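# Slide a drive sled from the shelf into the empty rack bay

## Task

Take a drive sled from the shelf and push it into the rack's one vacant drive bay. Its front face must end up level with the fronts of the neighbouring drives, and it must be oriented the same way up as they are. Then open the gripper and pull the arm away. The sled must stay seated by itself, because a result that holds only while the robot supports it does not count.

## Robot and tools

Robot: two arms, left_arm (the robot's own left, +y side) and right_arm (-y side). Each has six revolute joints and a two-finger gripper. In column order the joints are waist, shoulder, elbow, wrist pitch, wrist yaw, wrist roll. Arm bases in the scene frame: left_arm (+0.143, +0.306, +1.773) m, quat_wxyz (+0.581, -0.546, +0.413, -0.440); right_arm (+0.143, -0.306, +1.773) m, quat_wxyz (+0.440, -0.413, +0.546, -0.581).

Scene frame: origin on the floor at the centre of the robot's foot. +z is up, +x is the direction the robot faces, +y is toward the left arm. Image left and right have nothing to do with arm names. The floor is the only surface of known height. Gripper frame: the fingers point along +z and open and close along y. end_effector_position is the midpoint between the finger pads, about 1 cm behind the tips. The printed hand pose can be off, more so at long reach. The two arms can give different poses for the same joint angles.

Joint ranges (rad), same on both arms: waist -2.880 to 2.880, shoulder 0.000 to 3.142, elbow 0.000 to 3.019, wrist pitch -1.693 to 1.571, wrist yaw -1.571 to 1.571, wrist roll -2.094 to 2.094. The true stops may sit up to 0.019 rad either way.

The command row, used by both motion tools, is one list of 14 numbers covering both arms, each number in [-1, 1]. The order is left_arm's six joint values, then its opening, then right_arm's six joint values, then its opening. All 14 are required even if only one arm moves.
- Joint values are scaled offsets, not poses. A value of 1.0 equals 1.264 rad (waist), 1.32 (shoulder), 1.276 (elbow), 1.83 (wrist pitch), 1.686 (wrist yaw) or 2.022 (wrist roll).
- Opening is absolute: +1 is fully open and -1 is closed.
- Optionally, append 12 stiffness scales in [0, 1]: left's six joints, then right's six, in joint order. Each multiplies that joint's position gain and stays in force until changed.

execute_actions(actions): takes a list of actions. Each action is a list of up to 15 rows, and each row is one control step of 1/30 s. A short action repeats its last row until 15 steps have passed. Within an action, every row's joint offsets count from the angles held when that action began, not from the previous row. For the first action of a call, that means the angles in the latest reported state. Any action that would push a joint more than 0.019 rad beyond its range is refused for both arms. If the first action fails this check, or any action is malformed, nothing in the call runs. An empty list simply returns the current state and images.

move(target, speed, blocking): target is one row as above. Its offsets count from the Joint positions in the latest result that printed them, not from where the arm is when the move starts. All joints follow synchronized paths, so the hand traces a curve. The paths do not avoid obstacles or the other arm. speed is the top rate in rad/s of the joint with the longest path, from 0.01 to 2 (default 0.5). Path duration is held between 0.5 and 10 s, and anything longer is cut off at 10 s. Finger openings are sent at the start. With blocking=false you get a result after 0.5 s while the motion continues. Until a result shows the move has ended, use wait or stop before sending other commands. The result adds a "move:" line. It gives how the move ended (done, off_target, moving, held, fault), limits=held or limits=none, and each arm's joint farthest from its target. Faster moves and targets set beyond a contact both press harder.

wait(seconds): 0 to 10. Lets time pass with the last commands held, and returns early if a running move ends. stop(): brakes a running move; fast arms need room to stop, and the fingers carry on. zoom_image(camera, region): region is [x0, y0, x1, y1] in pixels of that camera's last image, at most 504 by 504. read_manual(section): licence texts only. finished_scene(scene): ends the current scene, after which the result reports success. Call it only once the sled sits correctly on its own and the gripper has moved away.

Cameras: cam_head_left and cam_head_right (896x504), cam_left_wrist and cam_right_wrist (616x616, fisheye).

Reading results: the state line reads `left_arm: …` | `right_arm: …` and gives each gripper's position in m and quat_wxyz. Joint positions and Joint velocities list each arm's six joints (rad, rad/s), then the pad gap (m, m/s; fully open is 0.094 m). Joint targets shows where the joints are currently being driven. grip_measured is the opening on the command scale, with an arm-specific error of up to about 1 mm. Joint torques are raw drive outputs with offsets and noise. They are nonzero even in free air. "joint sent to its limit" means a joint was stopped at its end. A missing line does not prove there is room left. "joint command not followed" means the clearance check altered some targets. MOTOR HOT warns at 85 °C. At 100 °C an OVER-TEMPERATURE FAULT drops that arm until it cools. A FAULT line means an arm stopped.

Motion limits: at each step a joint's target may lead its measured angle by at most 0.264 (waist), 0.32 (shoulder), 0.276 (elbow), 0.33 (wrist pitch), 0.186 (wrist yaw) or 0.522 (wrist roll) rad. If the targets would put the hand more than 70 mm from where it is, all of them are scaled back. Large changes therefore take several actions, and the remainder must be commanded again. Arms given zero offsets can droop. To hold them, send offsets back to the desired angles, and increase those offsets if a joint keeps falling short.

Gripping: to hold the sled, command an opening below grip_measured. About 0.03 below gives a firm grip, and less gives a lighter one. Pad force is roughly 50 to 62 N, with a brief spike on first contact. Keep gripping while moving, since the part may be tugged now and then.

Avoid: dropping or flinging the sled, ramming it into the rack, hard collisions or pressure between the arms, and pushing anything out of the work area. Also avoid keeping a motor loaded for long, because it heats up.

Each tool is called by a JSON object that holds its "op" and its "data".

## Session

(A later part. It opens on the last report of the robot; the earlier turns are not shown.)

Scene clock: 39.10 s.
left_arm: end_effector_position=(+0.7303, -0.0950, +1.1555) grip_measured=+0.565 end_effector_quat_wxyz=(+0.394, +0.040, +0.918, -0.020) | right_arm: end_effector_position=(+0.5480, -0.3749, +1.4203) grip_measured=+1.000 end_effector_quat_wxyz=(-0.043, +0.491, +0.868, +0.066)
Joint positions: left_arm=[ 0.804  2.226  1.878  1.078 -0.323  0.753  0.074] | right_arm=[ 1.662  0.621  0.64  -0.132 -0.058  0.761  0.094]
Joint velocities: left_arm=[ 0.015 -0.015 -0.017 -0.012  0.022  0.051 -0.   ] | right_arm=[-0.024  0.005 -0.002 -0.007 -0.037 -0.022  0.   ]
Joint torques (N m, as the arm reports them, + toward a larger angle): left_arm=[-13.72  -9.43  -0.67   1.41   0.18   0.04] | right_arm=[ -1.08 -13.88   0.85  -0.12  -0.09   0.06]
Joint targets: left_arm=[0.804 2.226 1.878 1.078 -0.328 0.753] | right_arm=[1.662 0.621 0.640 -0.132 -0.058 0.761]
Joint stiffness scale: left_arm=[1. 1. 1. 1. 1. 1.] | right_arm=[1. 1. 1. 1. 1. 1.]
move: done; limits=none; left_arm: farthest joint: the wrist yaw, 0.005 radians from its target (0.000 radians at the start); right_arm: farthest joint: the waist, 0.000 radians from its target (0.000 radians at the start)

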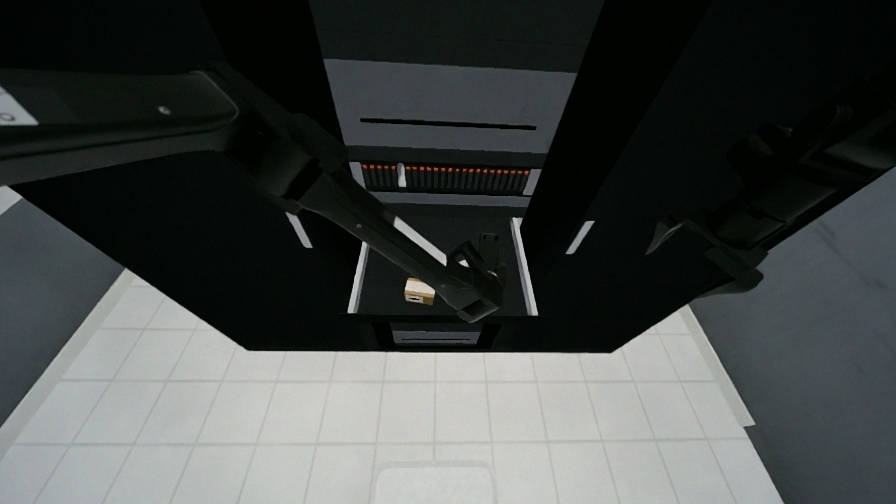

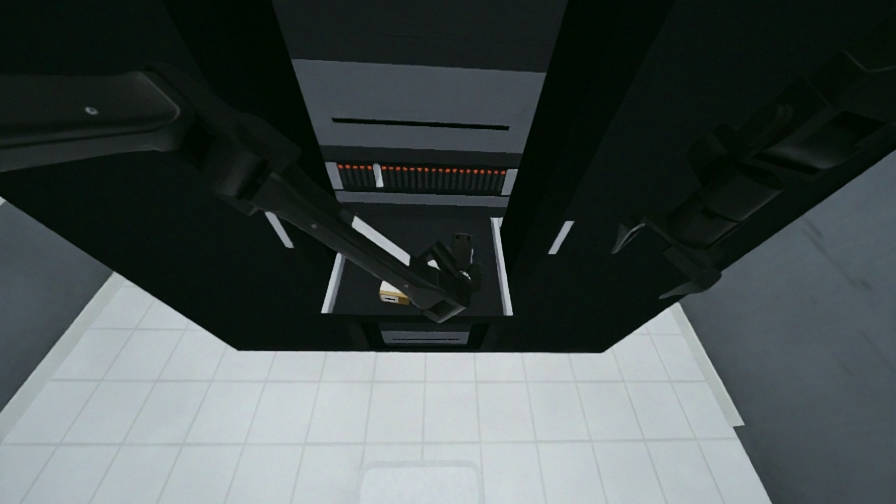

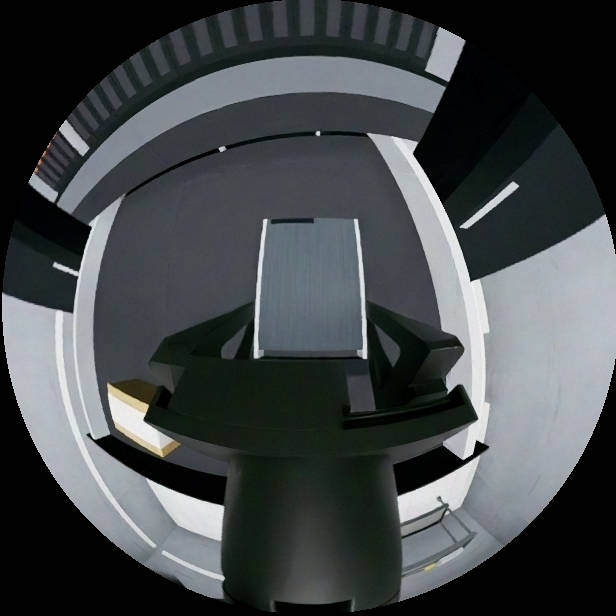

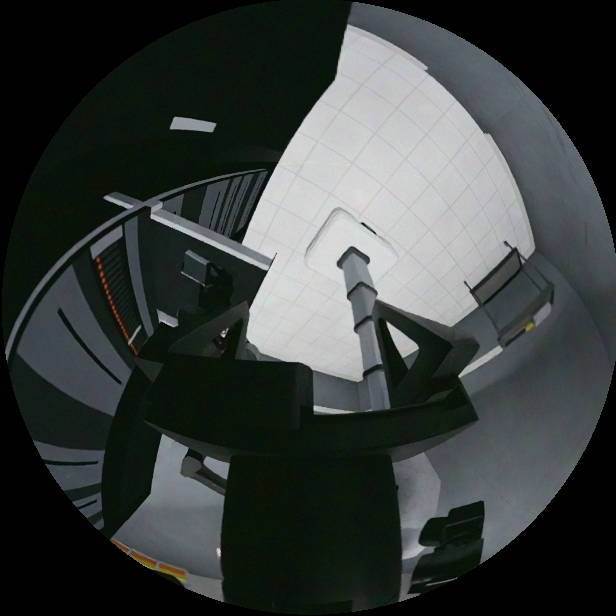

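{"op": "move", "data": {"target": [-0.07,-0.14,-0.33,0.16,-0.06,0,0.5,0,0,0,0,0,0,1], "speed": 0.3}}

{"op": "move", "data": {"target": [0.365,-0.34,-0.16,-0.05,0.807,-0.817,0.5,0,0,0,0,0,0,1], "speed": 0.5}}

Scene clock: 47.13 s.
left_arm: end_effector_position=(+0.6708, -0.0648, +1.2386) grip_measured=+0.565 end_effector_quat_wxyz=(+0.377, +0.011, +0.926, -0.006) | right_arm: end_effector_position=(+0.5480, -0.3749, +1.4203) grip_measured=+1.000 end_effector_quat_wxyz=(-0.043, +0.491, +0.868, +0.066)
Joint positions: left_arm=[ 0.746  2.067  1.469  1.35  -0.425  0.753  0.074] | right_arm=[ 1.662  0.621  0.64  -0.132 -0.058  0.761  0.094]
Joint velocities: left_arm=[-0.005 -0.024 -0.007 -0.012 -0.007  0.007  0.   ] | right_arm=[ 0.005 -0.005 -0.002  0.007 -0.022 -0.022  0.   ]
Joint torques (N m, as the arm reports them, + toward a larger angle): left_arm=[-13.61 -11.24  -3.42   2.21   0.38   0.04] | right_arm=[ -0.97 -13.94   0.94  -0.09  -0.07   0.05]
Joint targets: left_arm=[0.715 2.041 1.457 1.371 -0.425 0.753] | right_arm=[1.662 0.621 0.640 -0.132 -0.058 0.761]
Joint stiffness scale: left_arm=[1. 1. 1. 1. 1. 1.] | right_arm=[1. 1. 1. 1. 1. 1.]
move: off_target (left_arm); limits=none; left_arm: farthest joint: the waist, 0.030 radians from its target (0.088 radians at the start); right_arm: farthest joint: the waist, 0.000 radians from its target (0.000 radians at the start)

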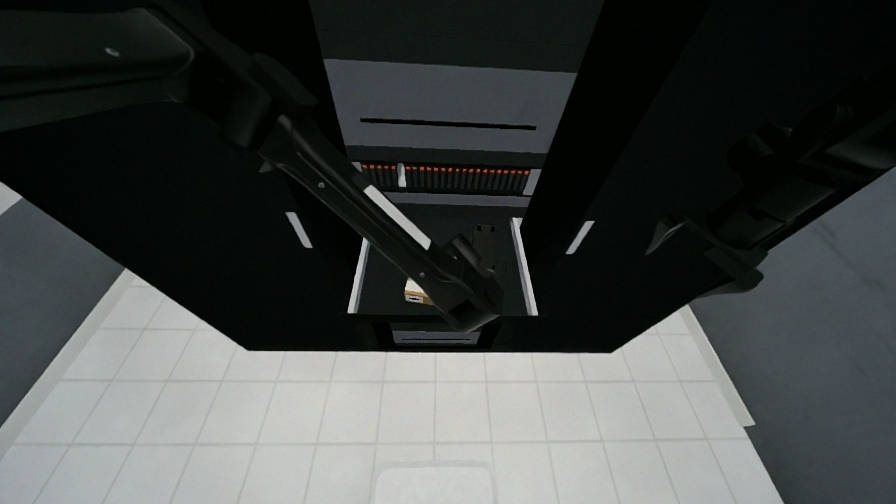

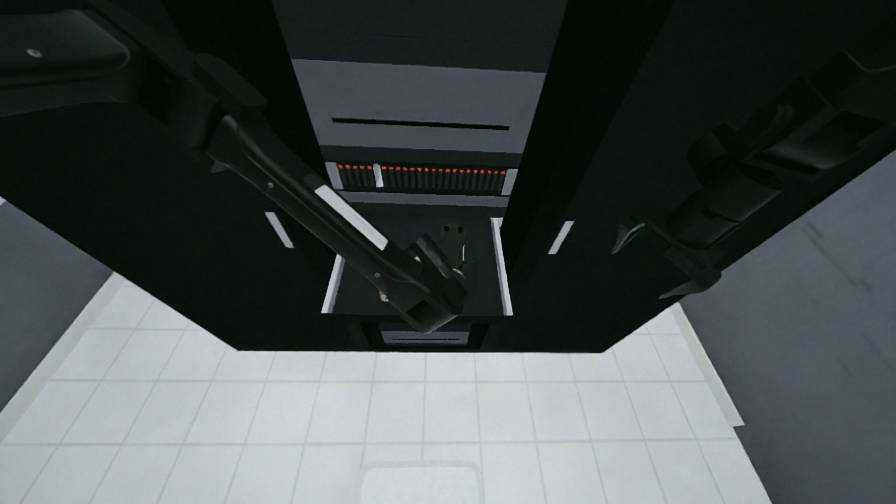

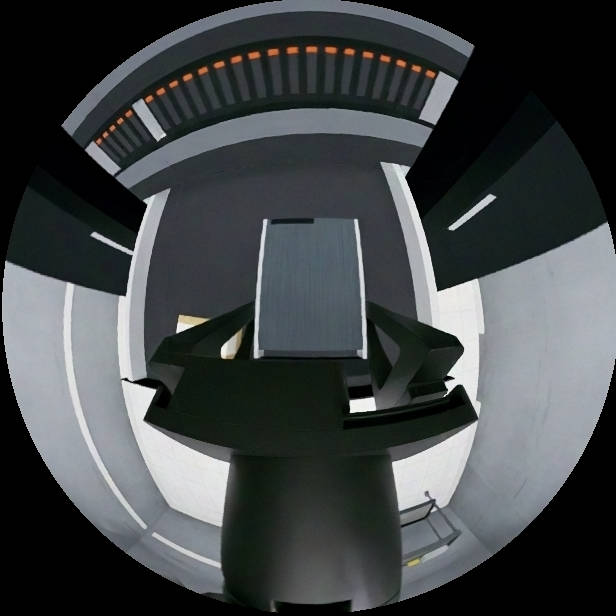

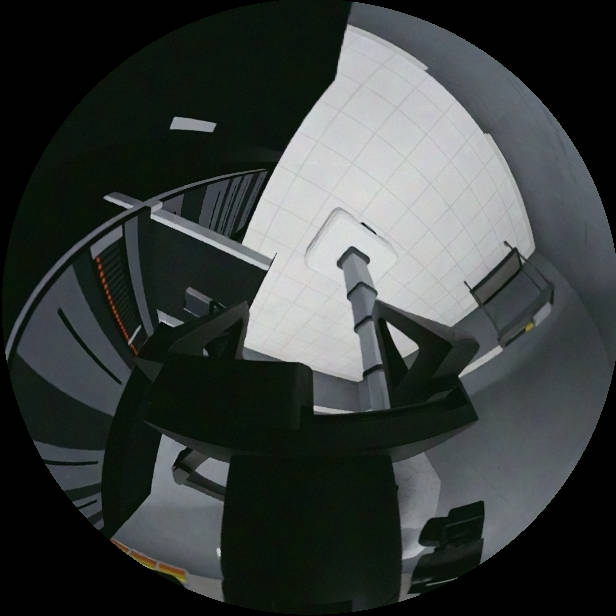

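Scene clock: 51.23 s.
left_arm: end_effector_position=(+0.7448, +0.1244, +1.3051) grip_measured=+0.565 end_effector_quat_wxyz=(+0.252, -0.274, +0.666, -0.646) | right_arm: end_effector_position=(+0.5480, -0.3749, +1.4203) grip_measured=+1.000 end_effector_quat_wxyz=(-0.043, +0.491, +0.868, +0.066)
Joint positions: left_arm=[ 1.206  1.651  1.276  1.263  0.929 -0.887  0.074] | right_arm=[ 1.662  0.621  0.64  -0.132 -0.058  0.761  0.094]
Joint velocities: left_arm=[-0.015 -0.005 -0.007  0.012 -0.022 -0.007 -0.002] | right_arm=[-0.015 -0.024 -0.002 -0.007 -0.022 -0.022  0.   ]
Joint torques (N m, as the arm reports them, + toward a larger angle): left_arm=[ -5.07 -18.02  -2.51   1.56   0.66   0.01] | right_arm=[ -1.13 -13.72   0.89  -0.13  -0.08   0.07]
Joint targets: left_arm=[1.208 1.619 1.265 1.258 0.935 -0.899] | right_arm=[1.662 0.621 0.640 -0.132 -0.058 0.761]
Joint stiffness scale: left_arm=[1. 1. 1. 1. 1. 1.] | right_arm=[1. 1. 1. 1. 1. 1.]
move: off_target (left_arm); limits=none; left_arm: farthest joint: the shoulder, 0.033 radians from its target (0.449 radians at the start); right_arm: farthest joint: the waist, 0.000 radians from its target (0.000 radians at the start)

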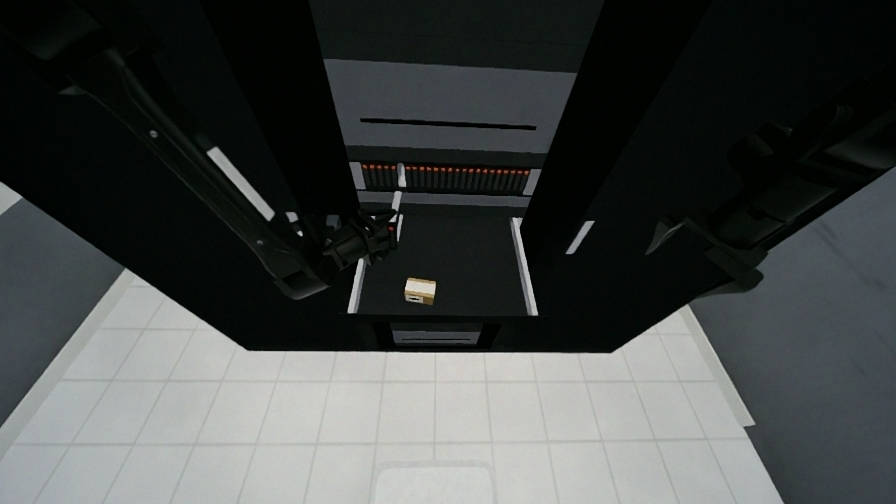

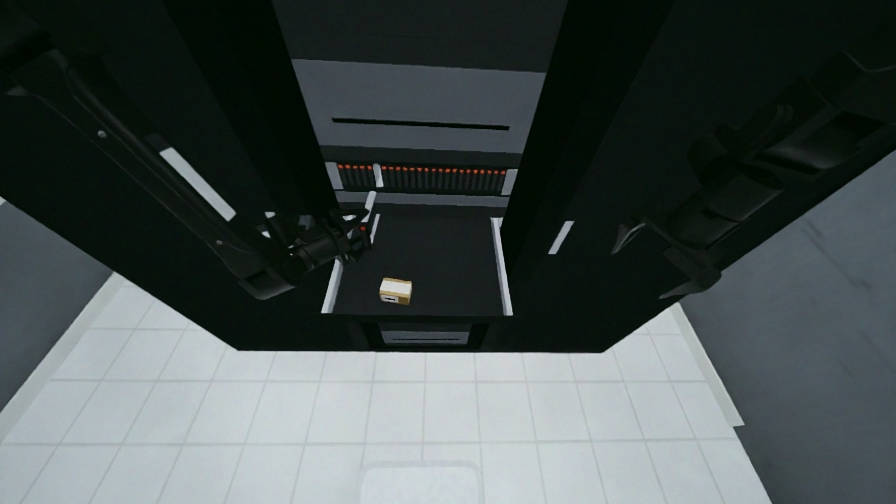

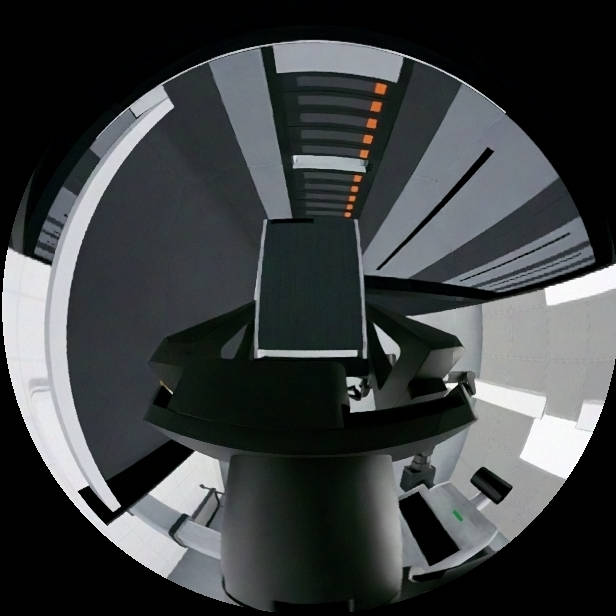

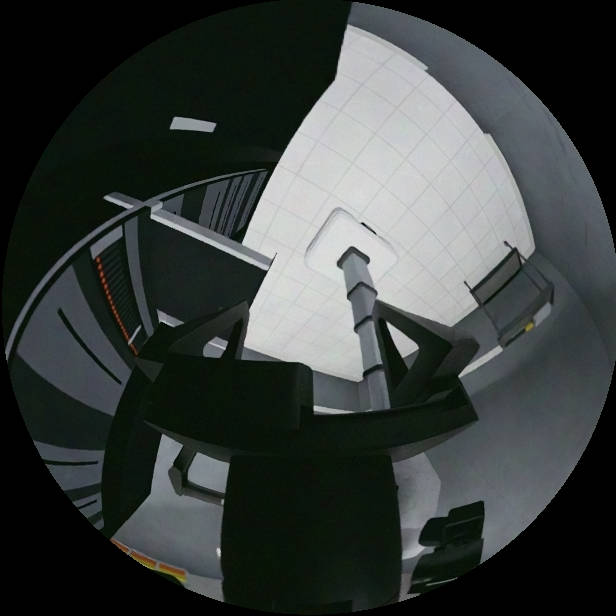

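{"op": "move", "data": {"target": [-0.014,-0.058,0.053,-0.036,0.012,-0.012,0.5,0,0,0,0,0,0,1], "speed": 0.1}}

{"op": "zoom_image", "data": {"camera": "cam_head_left", "region": [320,130,480,250]}}

Scene clock: 59.07 s.
left_arm: end_effector_position=(+0.7904, +0.1404, +1.3202) grip_measured=+0.565 end_effector_quat_wxyz=(+0.268, -0.263, +0.659, -0.652) | right_arm: end_effector_position=(+0.5480, -0.3749, +1.4203) grip_measured=+1.000 end_effector_quat_wxyz=(-0.043, +0.491, +0.868, +0.066)
Joint positions: left_arm=[ 1.206  1.604  1.342  1.202  0.944 -0.899  0.074] | right_arm=[ 1.662  0.621  0.64  -0.132 -0.058  0.761  0.094]
Joint velocities: left_arm=[-0.015 -0.005 -0.012 -0.017  0.066  0.022  0.001] | right_arm=[-0.005  0.015  0.002 -0.017 -0.007  0.007  0.   ]
Joint torques (N m, as the arm reports them, + toward a larger angle): left_arm=[ -6.26 -19.15  -0.14   1.6    0.64   0.04] | right_arm=[ -0.98 -13.75   0.92  -0.11  -0.08   0.07]
Joint targets: left_arm=[1.189 1.575 1.343 1.197 0.950 -0.911] | right_arm=[1.662 0.621 0.640 -0.132 -0.058 0.761]
Joint stiffness scale: left_arm=[1. 1. 1. 1. 1. 1.] | right_arm=[1. 1. 1. 1. 1. 1.]
move: off_target (left_arm); limits=none; left_arm: farthest joint: the shoulder, 0.030 radians from its target (0.077 radians at the start); right_arm: farthest joint: the waist, 0.000 radians from its target (0.000 radians at the start)

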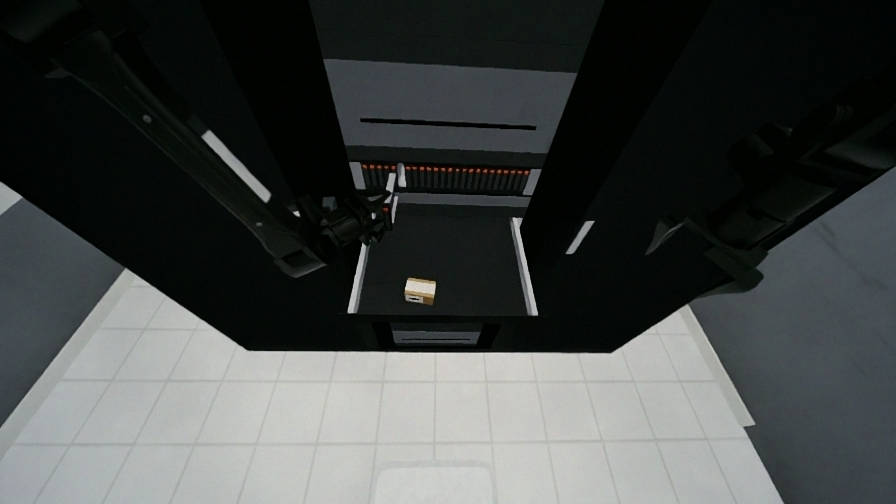

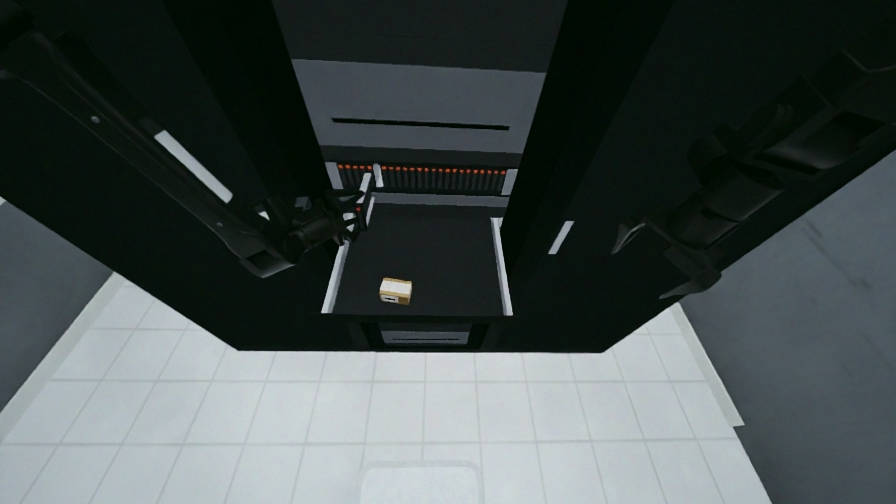

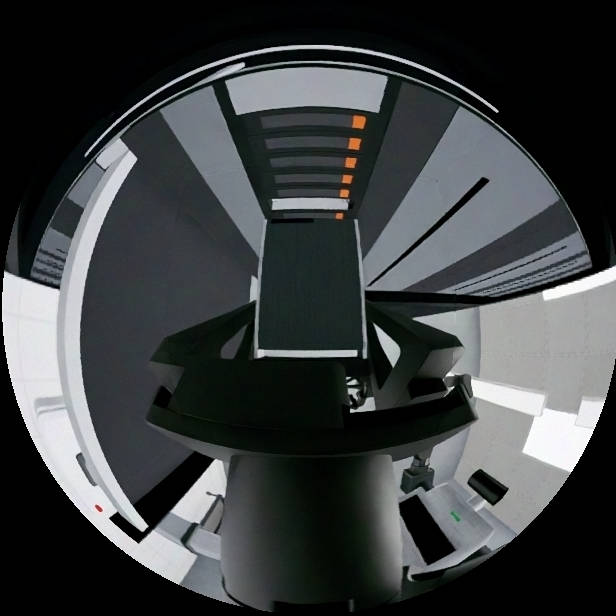

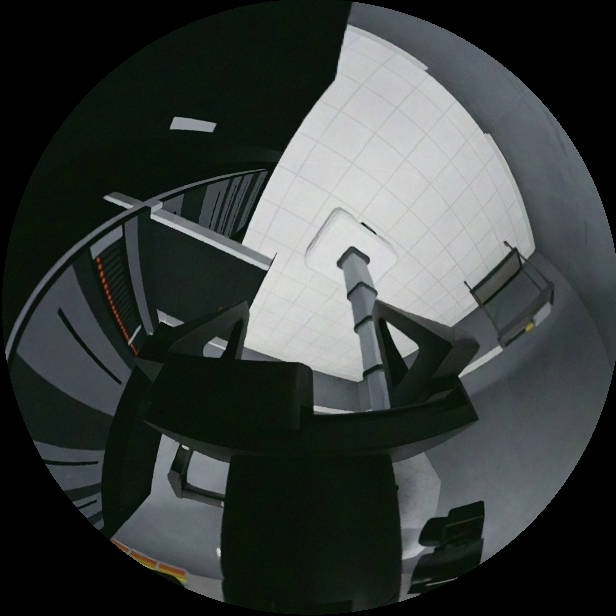

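Region (320, 130, 480, 250) of cam_head_left's 896x504 image, scaled by 3.150, with more detail than that image has; it fills the top 378 rows of this view, and the rest is white.

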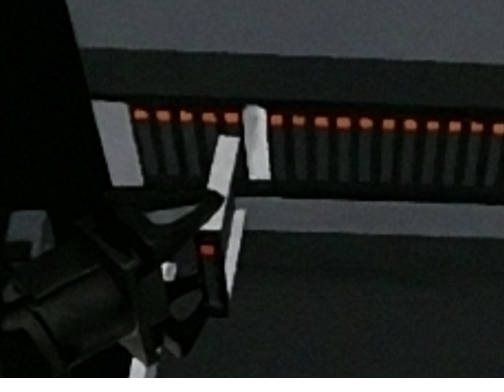

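{"op": "move", "data": {"target": [-0.045,0.01,0.035,-0.036,-0.009,0.02,0.5,0,0,0,0,0,0,1], "speed": 0.08}}

{"op": "zoom_image", "data": {"camera": "cam_head_left", "region": [320,130,480,250]}}

Scene clock: 63.43 s.
left_arm: end_effector_position=(+0.8095, +0.1249, +1.3264) grip_measured=+0.565 end_effector_quat_wxyz=(+0.268, -0.265, +0.652, -0.658) | right_arm: end_effector_position=(+0.5480, -0.3749, +1.4203) grip_measured=+1.000 end_effector_quat_wxyz=(-0.043, +0.491, +0.868, +0.066)
Joint positions: left_arm=[ 1.168  1.604  1.382  1.141  0.927 -0.874  0.074] | right_arm=[ 1.662  0.621  0.64  -0.132 -0.058  0.761  0.094]
Joint velocities: left_arm=[-0.005 -0.005 -0.002 -0.007 -0.007 -0.037  0.   ] | right_arm=[-0.015  0.005 -0.007 -0.007  0.007 -0.007  0.   ]
Joint torques (N m, as the arm reports them, + toward a larger angle): left_arm=[ -7.02 -15.48   0.55   1.57   0.5    0.32] | right_arm=[ -0.94 -13.86   0.87  -0.1   -0.08   0.06]
Joint targets: left_arm=[1.149 1.618 1.387 1.136 0.929 -0.859] | right_arm=[1.662 0.621 0.640 -0.132 -0.058 0.761]
Joint stiffness scale: left_arm=[1. 1. 1. 1. 1. 1.] | right_arm=[1. 1. 1. 1. 1. 1.]
move: done; limits=none; left_arm: farthest joint: the waist, 0.019 radians from its target (0.057 radians at the start); right_arm: farthest joint: the waist, 0.000 radians from its target (0.000 radians at the start)

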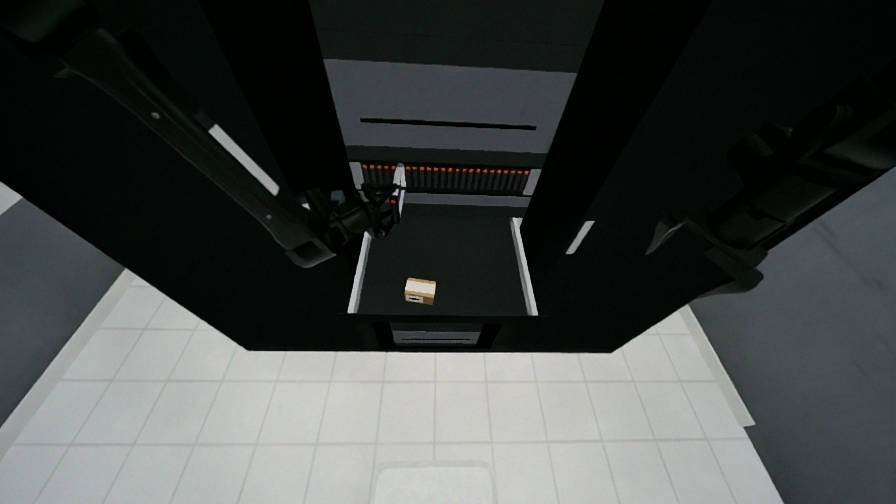

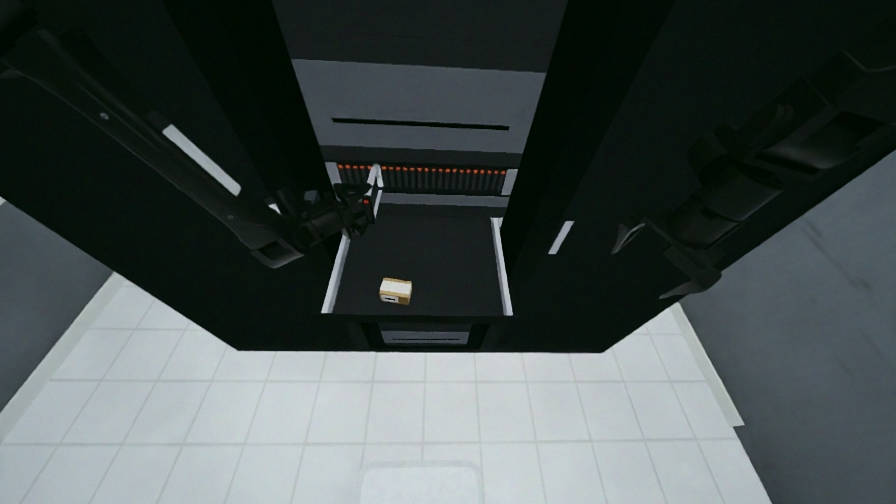

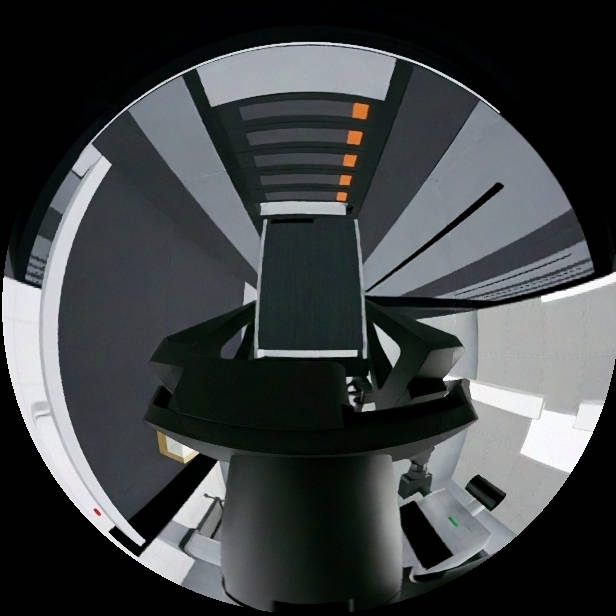

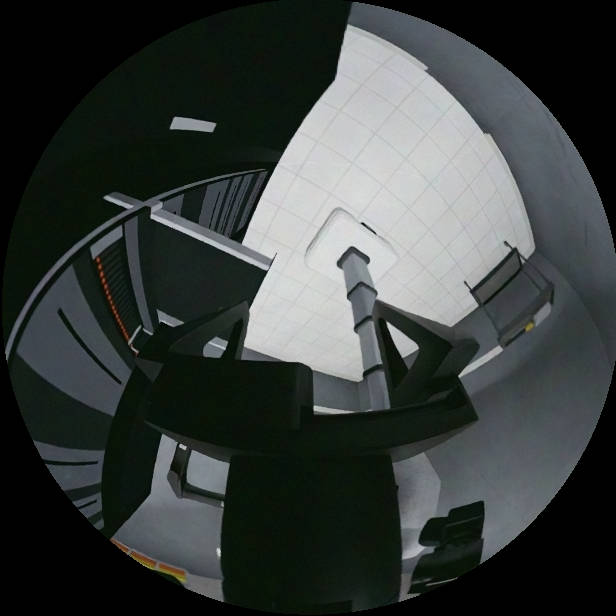

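Region (320, 130, 480, 250) of cam_head_left's 896x504 image, scaled by 3.150, with more detail than that image has; it fills the top 378 rows of this view, and the rest is white.

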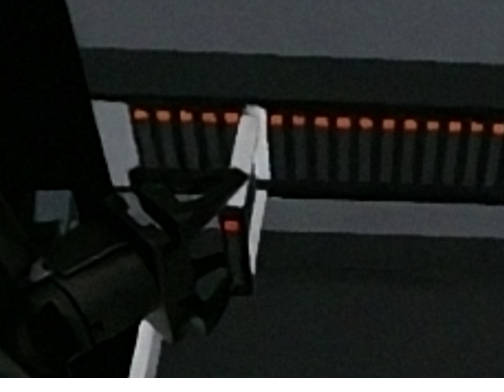

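{"op": "move", "data": {"target": [-0.008,0.021,0.025,-0.02,0,0.012,0.5,0,0,0,0,0,0,1], "speed": 0.05}}

{"op": "zoom_image", "data": {"camera": "cam_head_left", "region": [360,150,440,210]}}

{"op": "zoom_image", "data": {"camera": "cam_left_wrist", "region": [230,160,390,260]}}

Scene clock: 68.87 s.
left_arm: end_effector_position=(+0.8115, +0.1217, +1.3174) grip_measured=+0.565 end_effector_quat_wxyz=(+0.261, -0.267, +0.656, -0.656) | right_arm: end_effector_position=(+0.5480, -0.3749, +1.4203) grip_measured=+1.000 end_effector_quat_wxyz=(-0.043, +0.491, +0.868, +0.066)
Joint positions: left_arm=[ 1.168  1.62   1.408  1.108  0.926 -0.864  0.074] | right_arm=[ 1.662  0.621  0.64  -0.132 -0.058  0.761  0.094]
Joint velocities: left_arm=[-0.015 -0.005  0.017  0.007  0.051  0.051 -0.001] | right_arm=[-0.015 -0.005 -0.002 -0.002 -0.037 -0.022  0.   ]
Joint torques (N m, as the arm reports them, + toward a larger angle): left_arm=[ -6.29 -15.56   0.73   1.56   0.51   0.24] | right_arm=[ -0.89 -13.96   0.92  -0.12  -0.09   0.07]
Joint targets: left_arm=[1.158 1.632 1.414 1.104 0.927 -0.849] | right_arm=[1.662 0.621 0.640 -0.132 -0.058 0.761]
Joint stiffness scale: left_arm=[1. 1. 1. 1. 1. 1.] | right_arm=[1. 1. 1. 1. 1. 1.]
move: done; limits=none; left_arm: farthest joint: the wrist roll, 0.015 radians from its target (0.023 radians at the start); right_arm: farthest joint: the waist, 0.000 radians from its target (0.000 radians at the start)

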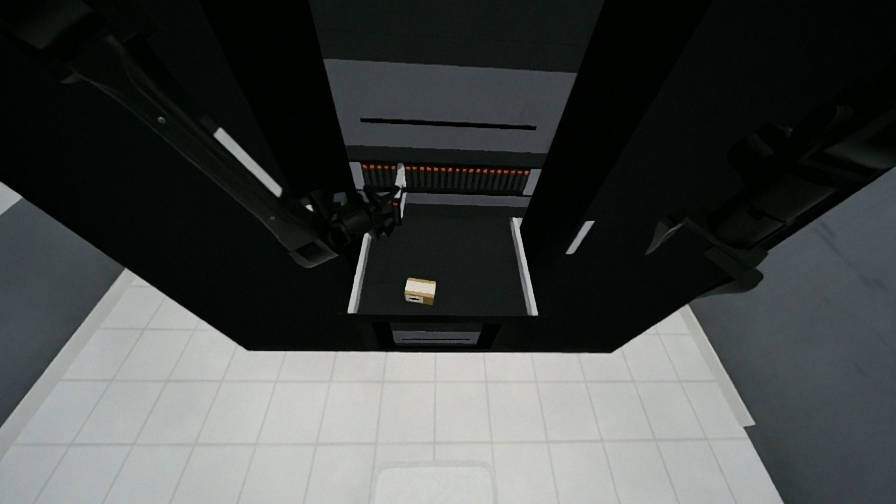

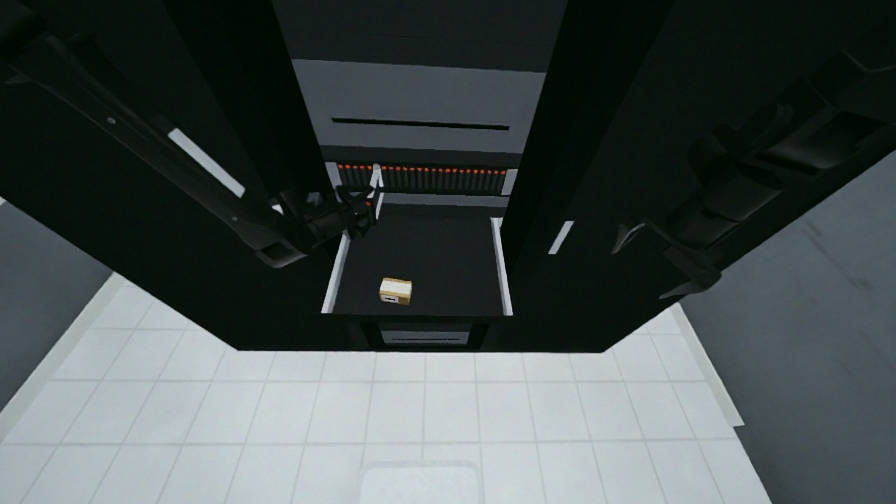

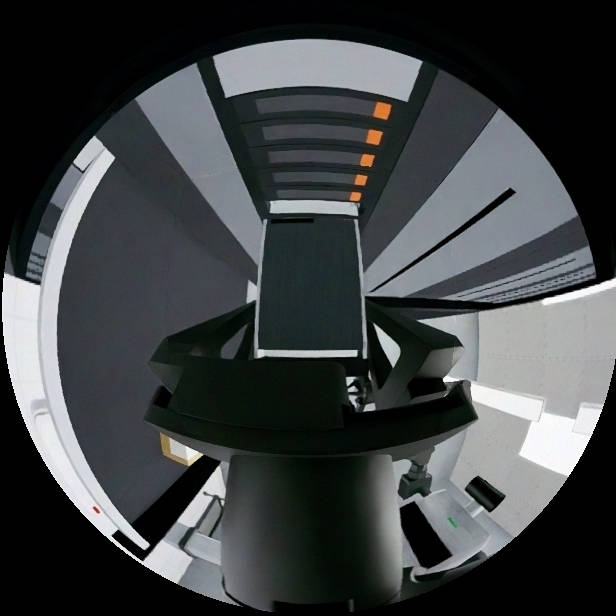

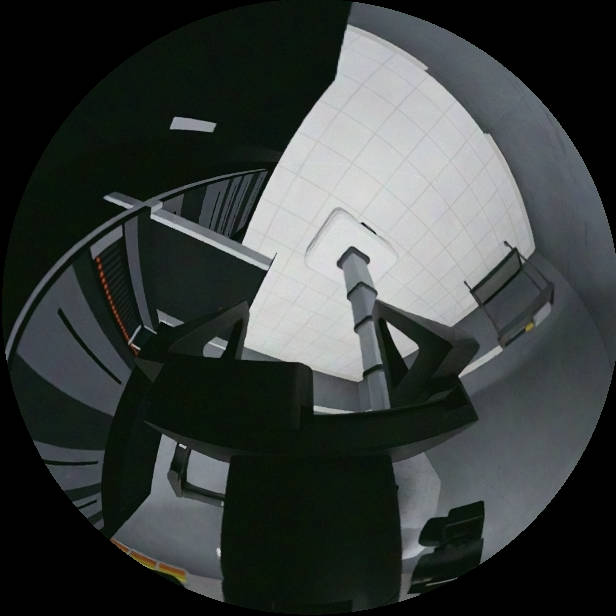

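Region (360, 150, 440, 210) of cam_head_left's 896x504 image, scaled by 6.300, with more detail than that image has; it fills the top 378 rows of this view, and the rest is white.

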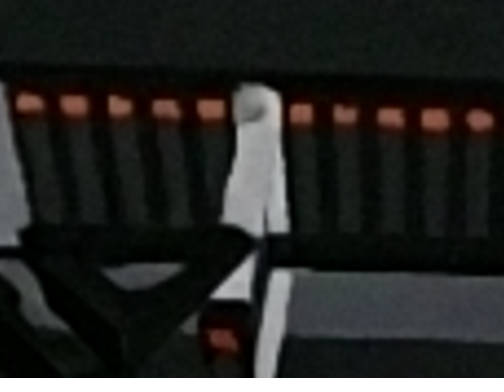

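Region (230, 160, 390, 260) of cam_left_wrist's 616x616 image, scaled by 3.150, with more detail than that image has; it fills the top 315 rows of this view, and the rest is white.

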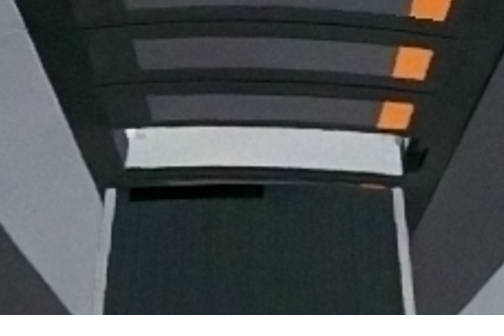

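{"op": "move", "data": {"target": [-0.016,-0.027,0.019,-0.013,0,0.008,0.5,0,0,0,0,0,0,1], "speed": 0.04}}

{"op": "zoom_image", "data": {"camera": "cam_head_left", "region": [360,150,440,210]}}

{"op": "zoom_image", "data": {"camera": "cam_left_wrist", "region": [230,160,390,260]}}

Scene clock: 73.30 s.
left_arm: end_effector_position=(+0.8183, +0.1231, +1.3162) grip_measured=+0.565 end_effector_quat_wxyz=(+0.262, -0.267, +0.656, -0.655) | right_arm: end_effector_position=(+0.5480, -0.3749, +1.4203) grip_measured=+1.000 end_effector_quat_wxyz=(-0.043, +0.491, +0.868, +0.066)
Joint positions: left_arm=[ 1.168  1.62   1.426  1.09   0.924 -0.863  0.074] | right_arm=[ 1.662  0.621  0.64  -0.132 -0.058  0.761  0.094]
Joint velocities: left_arm=[ 0.005 -0.005 -0.017 -0.002 -0.037 -0.007 -0.001] | right_arm=[ 0.005 -0.005  0.002 -0.002 -0.051  0.022  0.   ]
Joint torques (N m, as the arm reports them, + toward a larger angle): left_arm=[ -7.03 -20.08   0.9    1.46   0.51   0.3 ] | right_arm=[ -0.94 -14.09   0.9   -0.19  -0.08   0.07]
Joint targets: left_arm=[1.148 1.584 1.432 1.085 0.926 -0.848] | right_arm=[1.662 0.621 0.640 -0.132 -0.058 0.761]
Joint stiffness scale: left_arm=[1. 1. 1. 1. 1. 1.] | right_arm=[1. 1. 1. 1. 1. 1.]
move: off_target (left_arm); limits=none; left_arm: farthest joint: the shoulder, 0.035 radians from its target (0.035 radians at the start); right_arm: farthest joint: the waist, 0.000 radians from its target (0.000 radians at the start)

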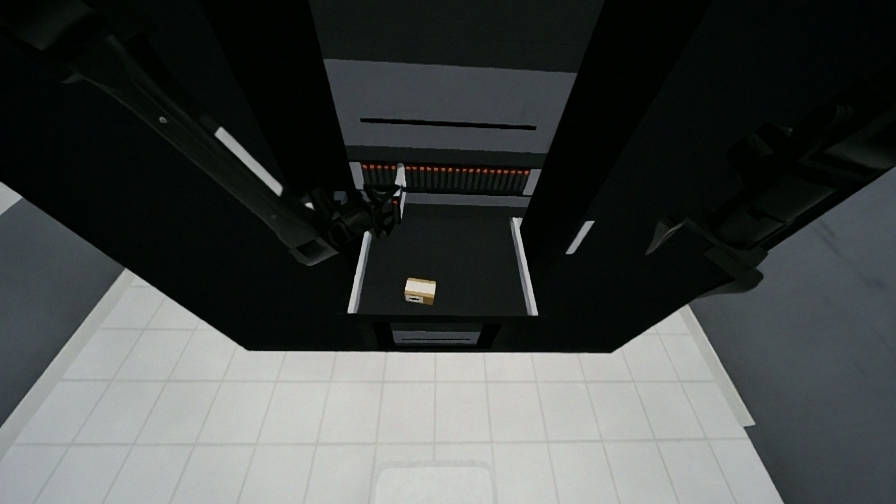

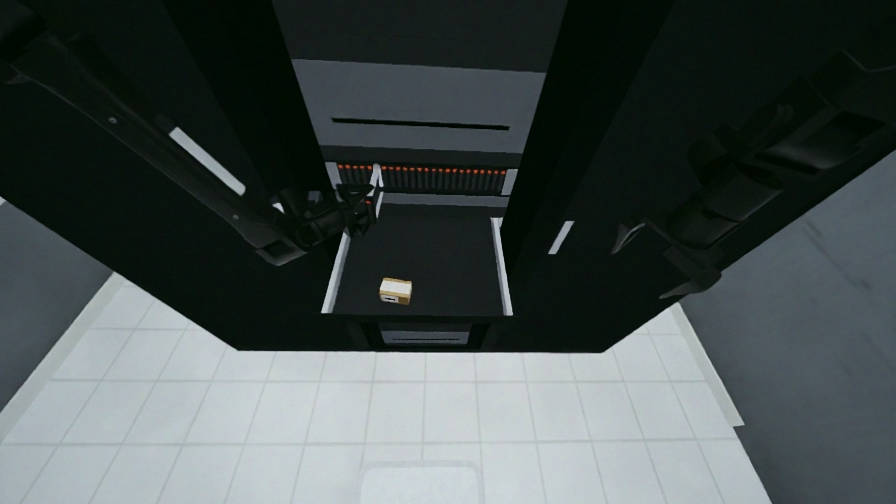

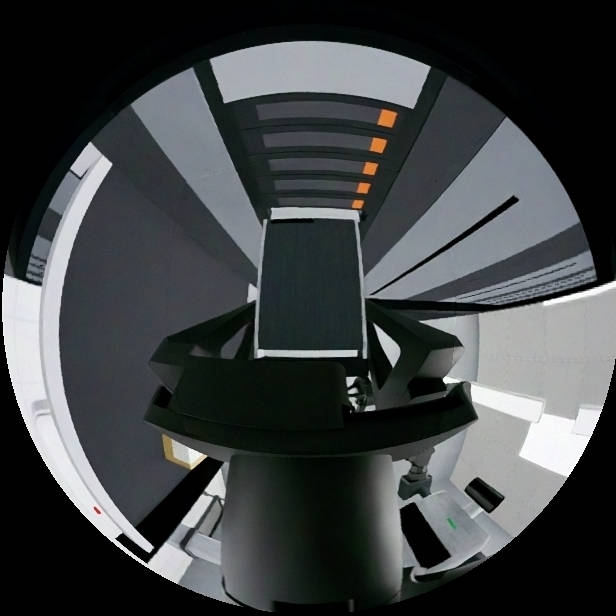

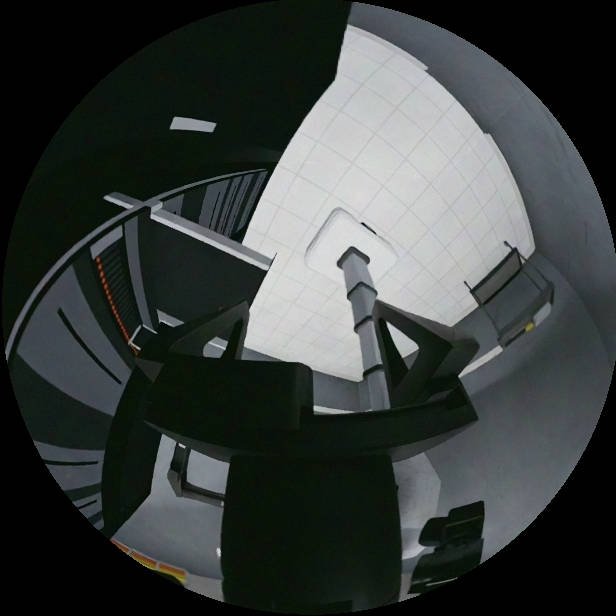

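Region (360, 150, 440, 210) of cam_head_left's 896x504 image, scaled by 6.300, with more detail than that image has; it fills the top 378 rows of this view, and the rest is white.

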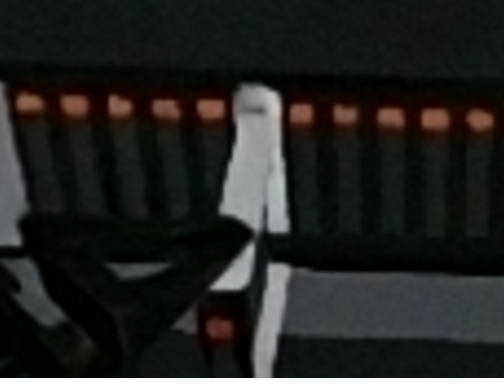

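Region (230, 160, 390, 260) of cam_left_wrist's 616x616 image, scaled by 3.150, with more detail than that image has; it fills the top 315 rows of this view, and the rest is white.

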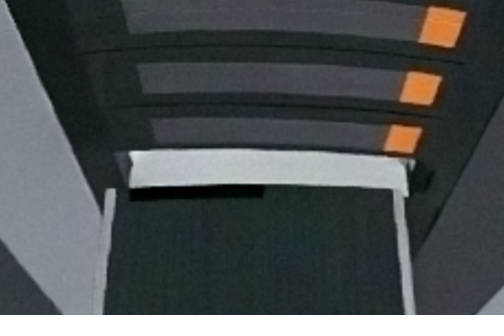

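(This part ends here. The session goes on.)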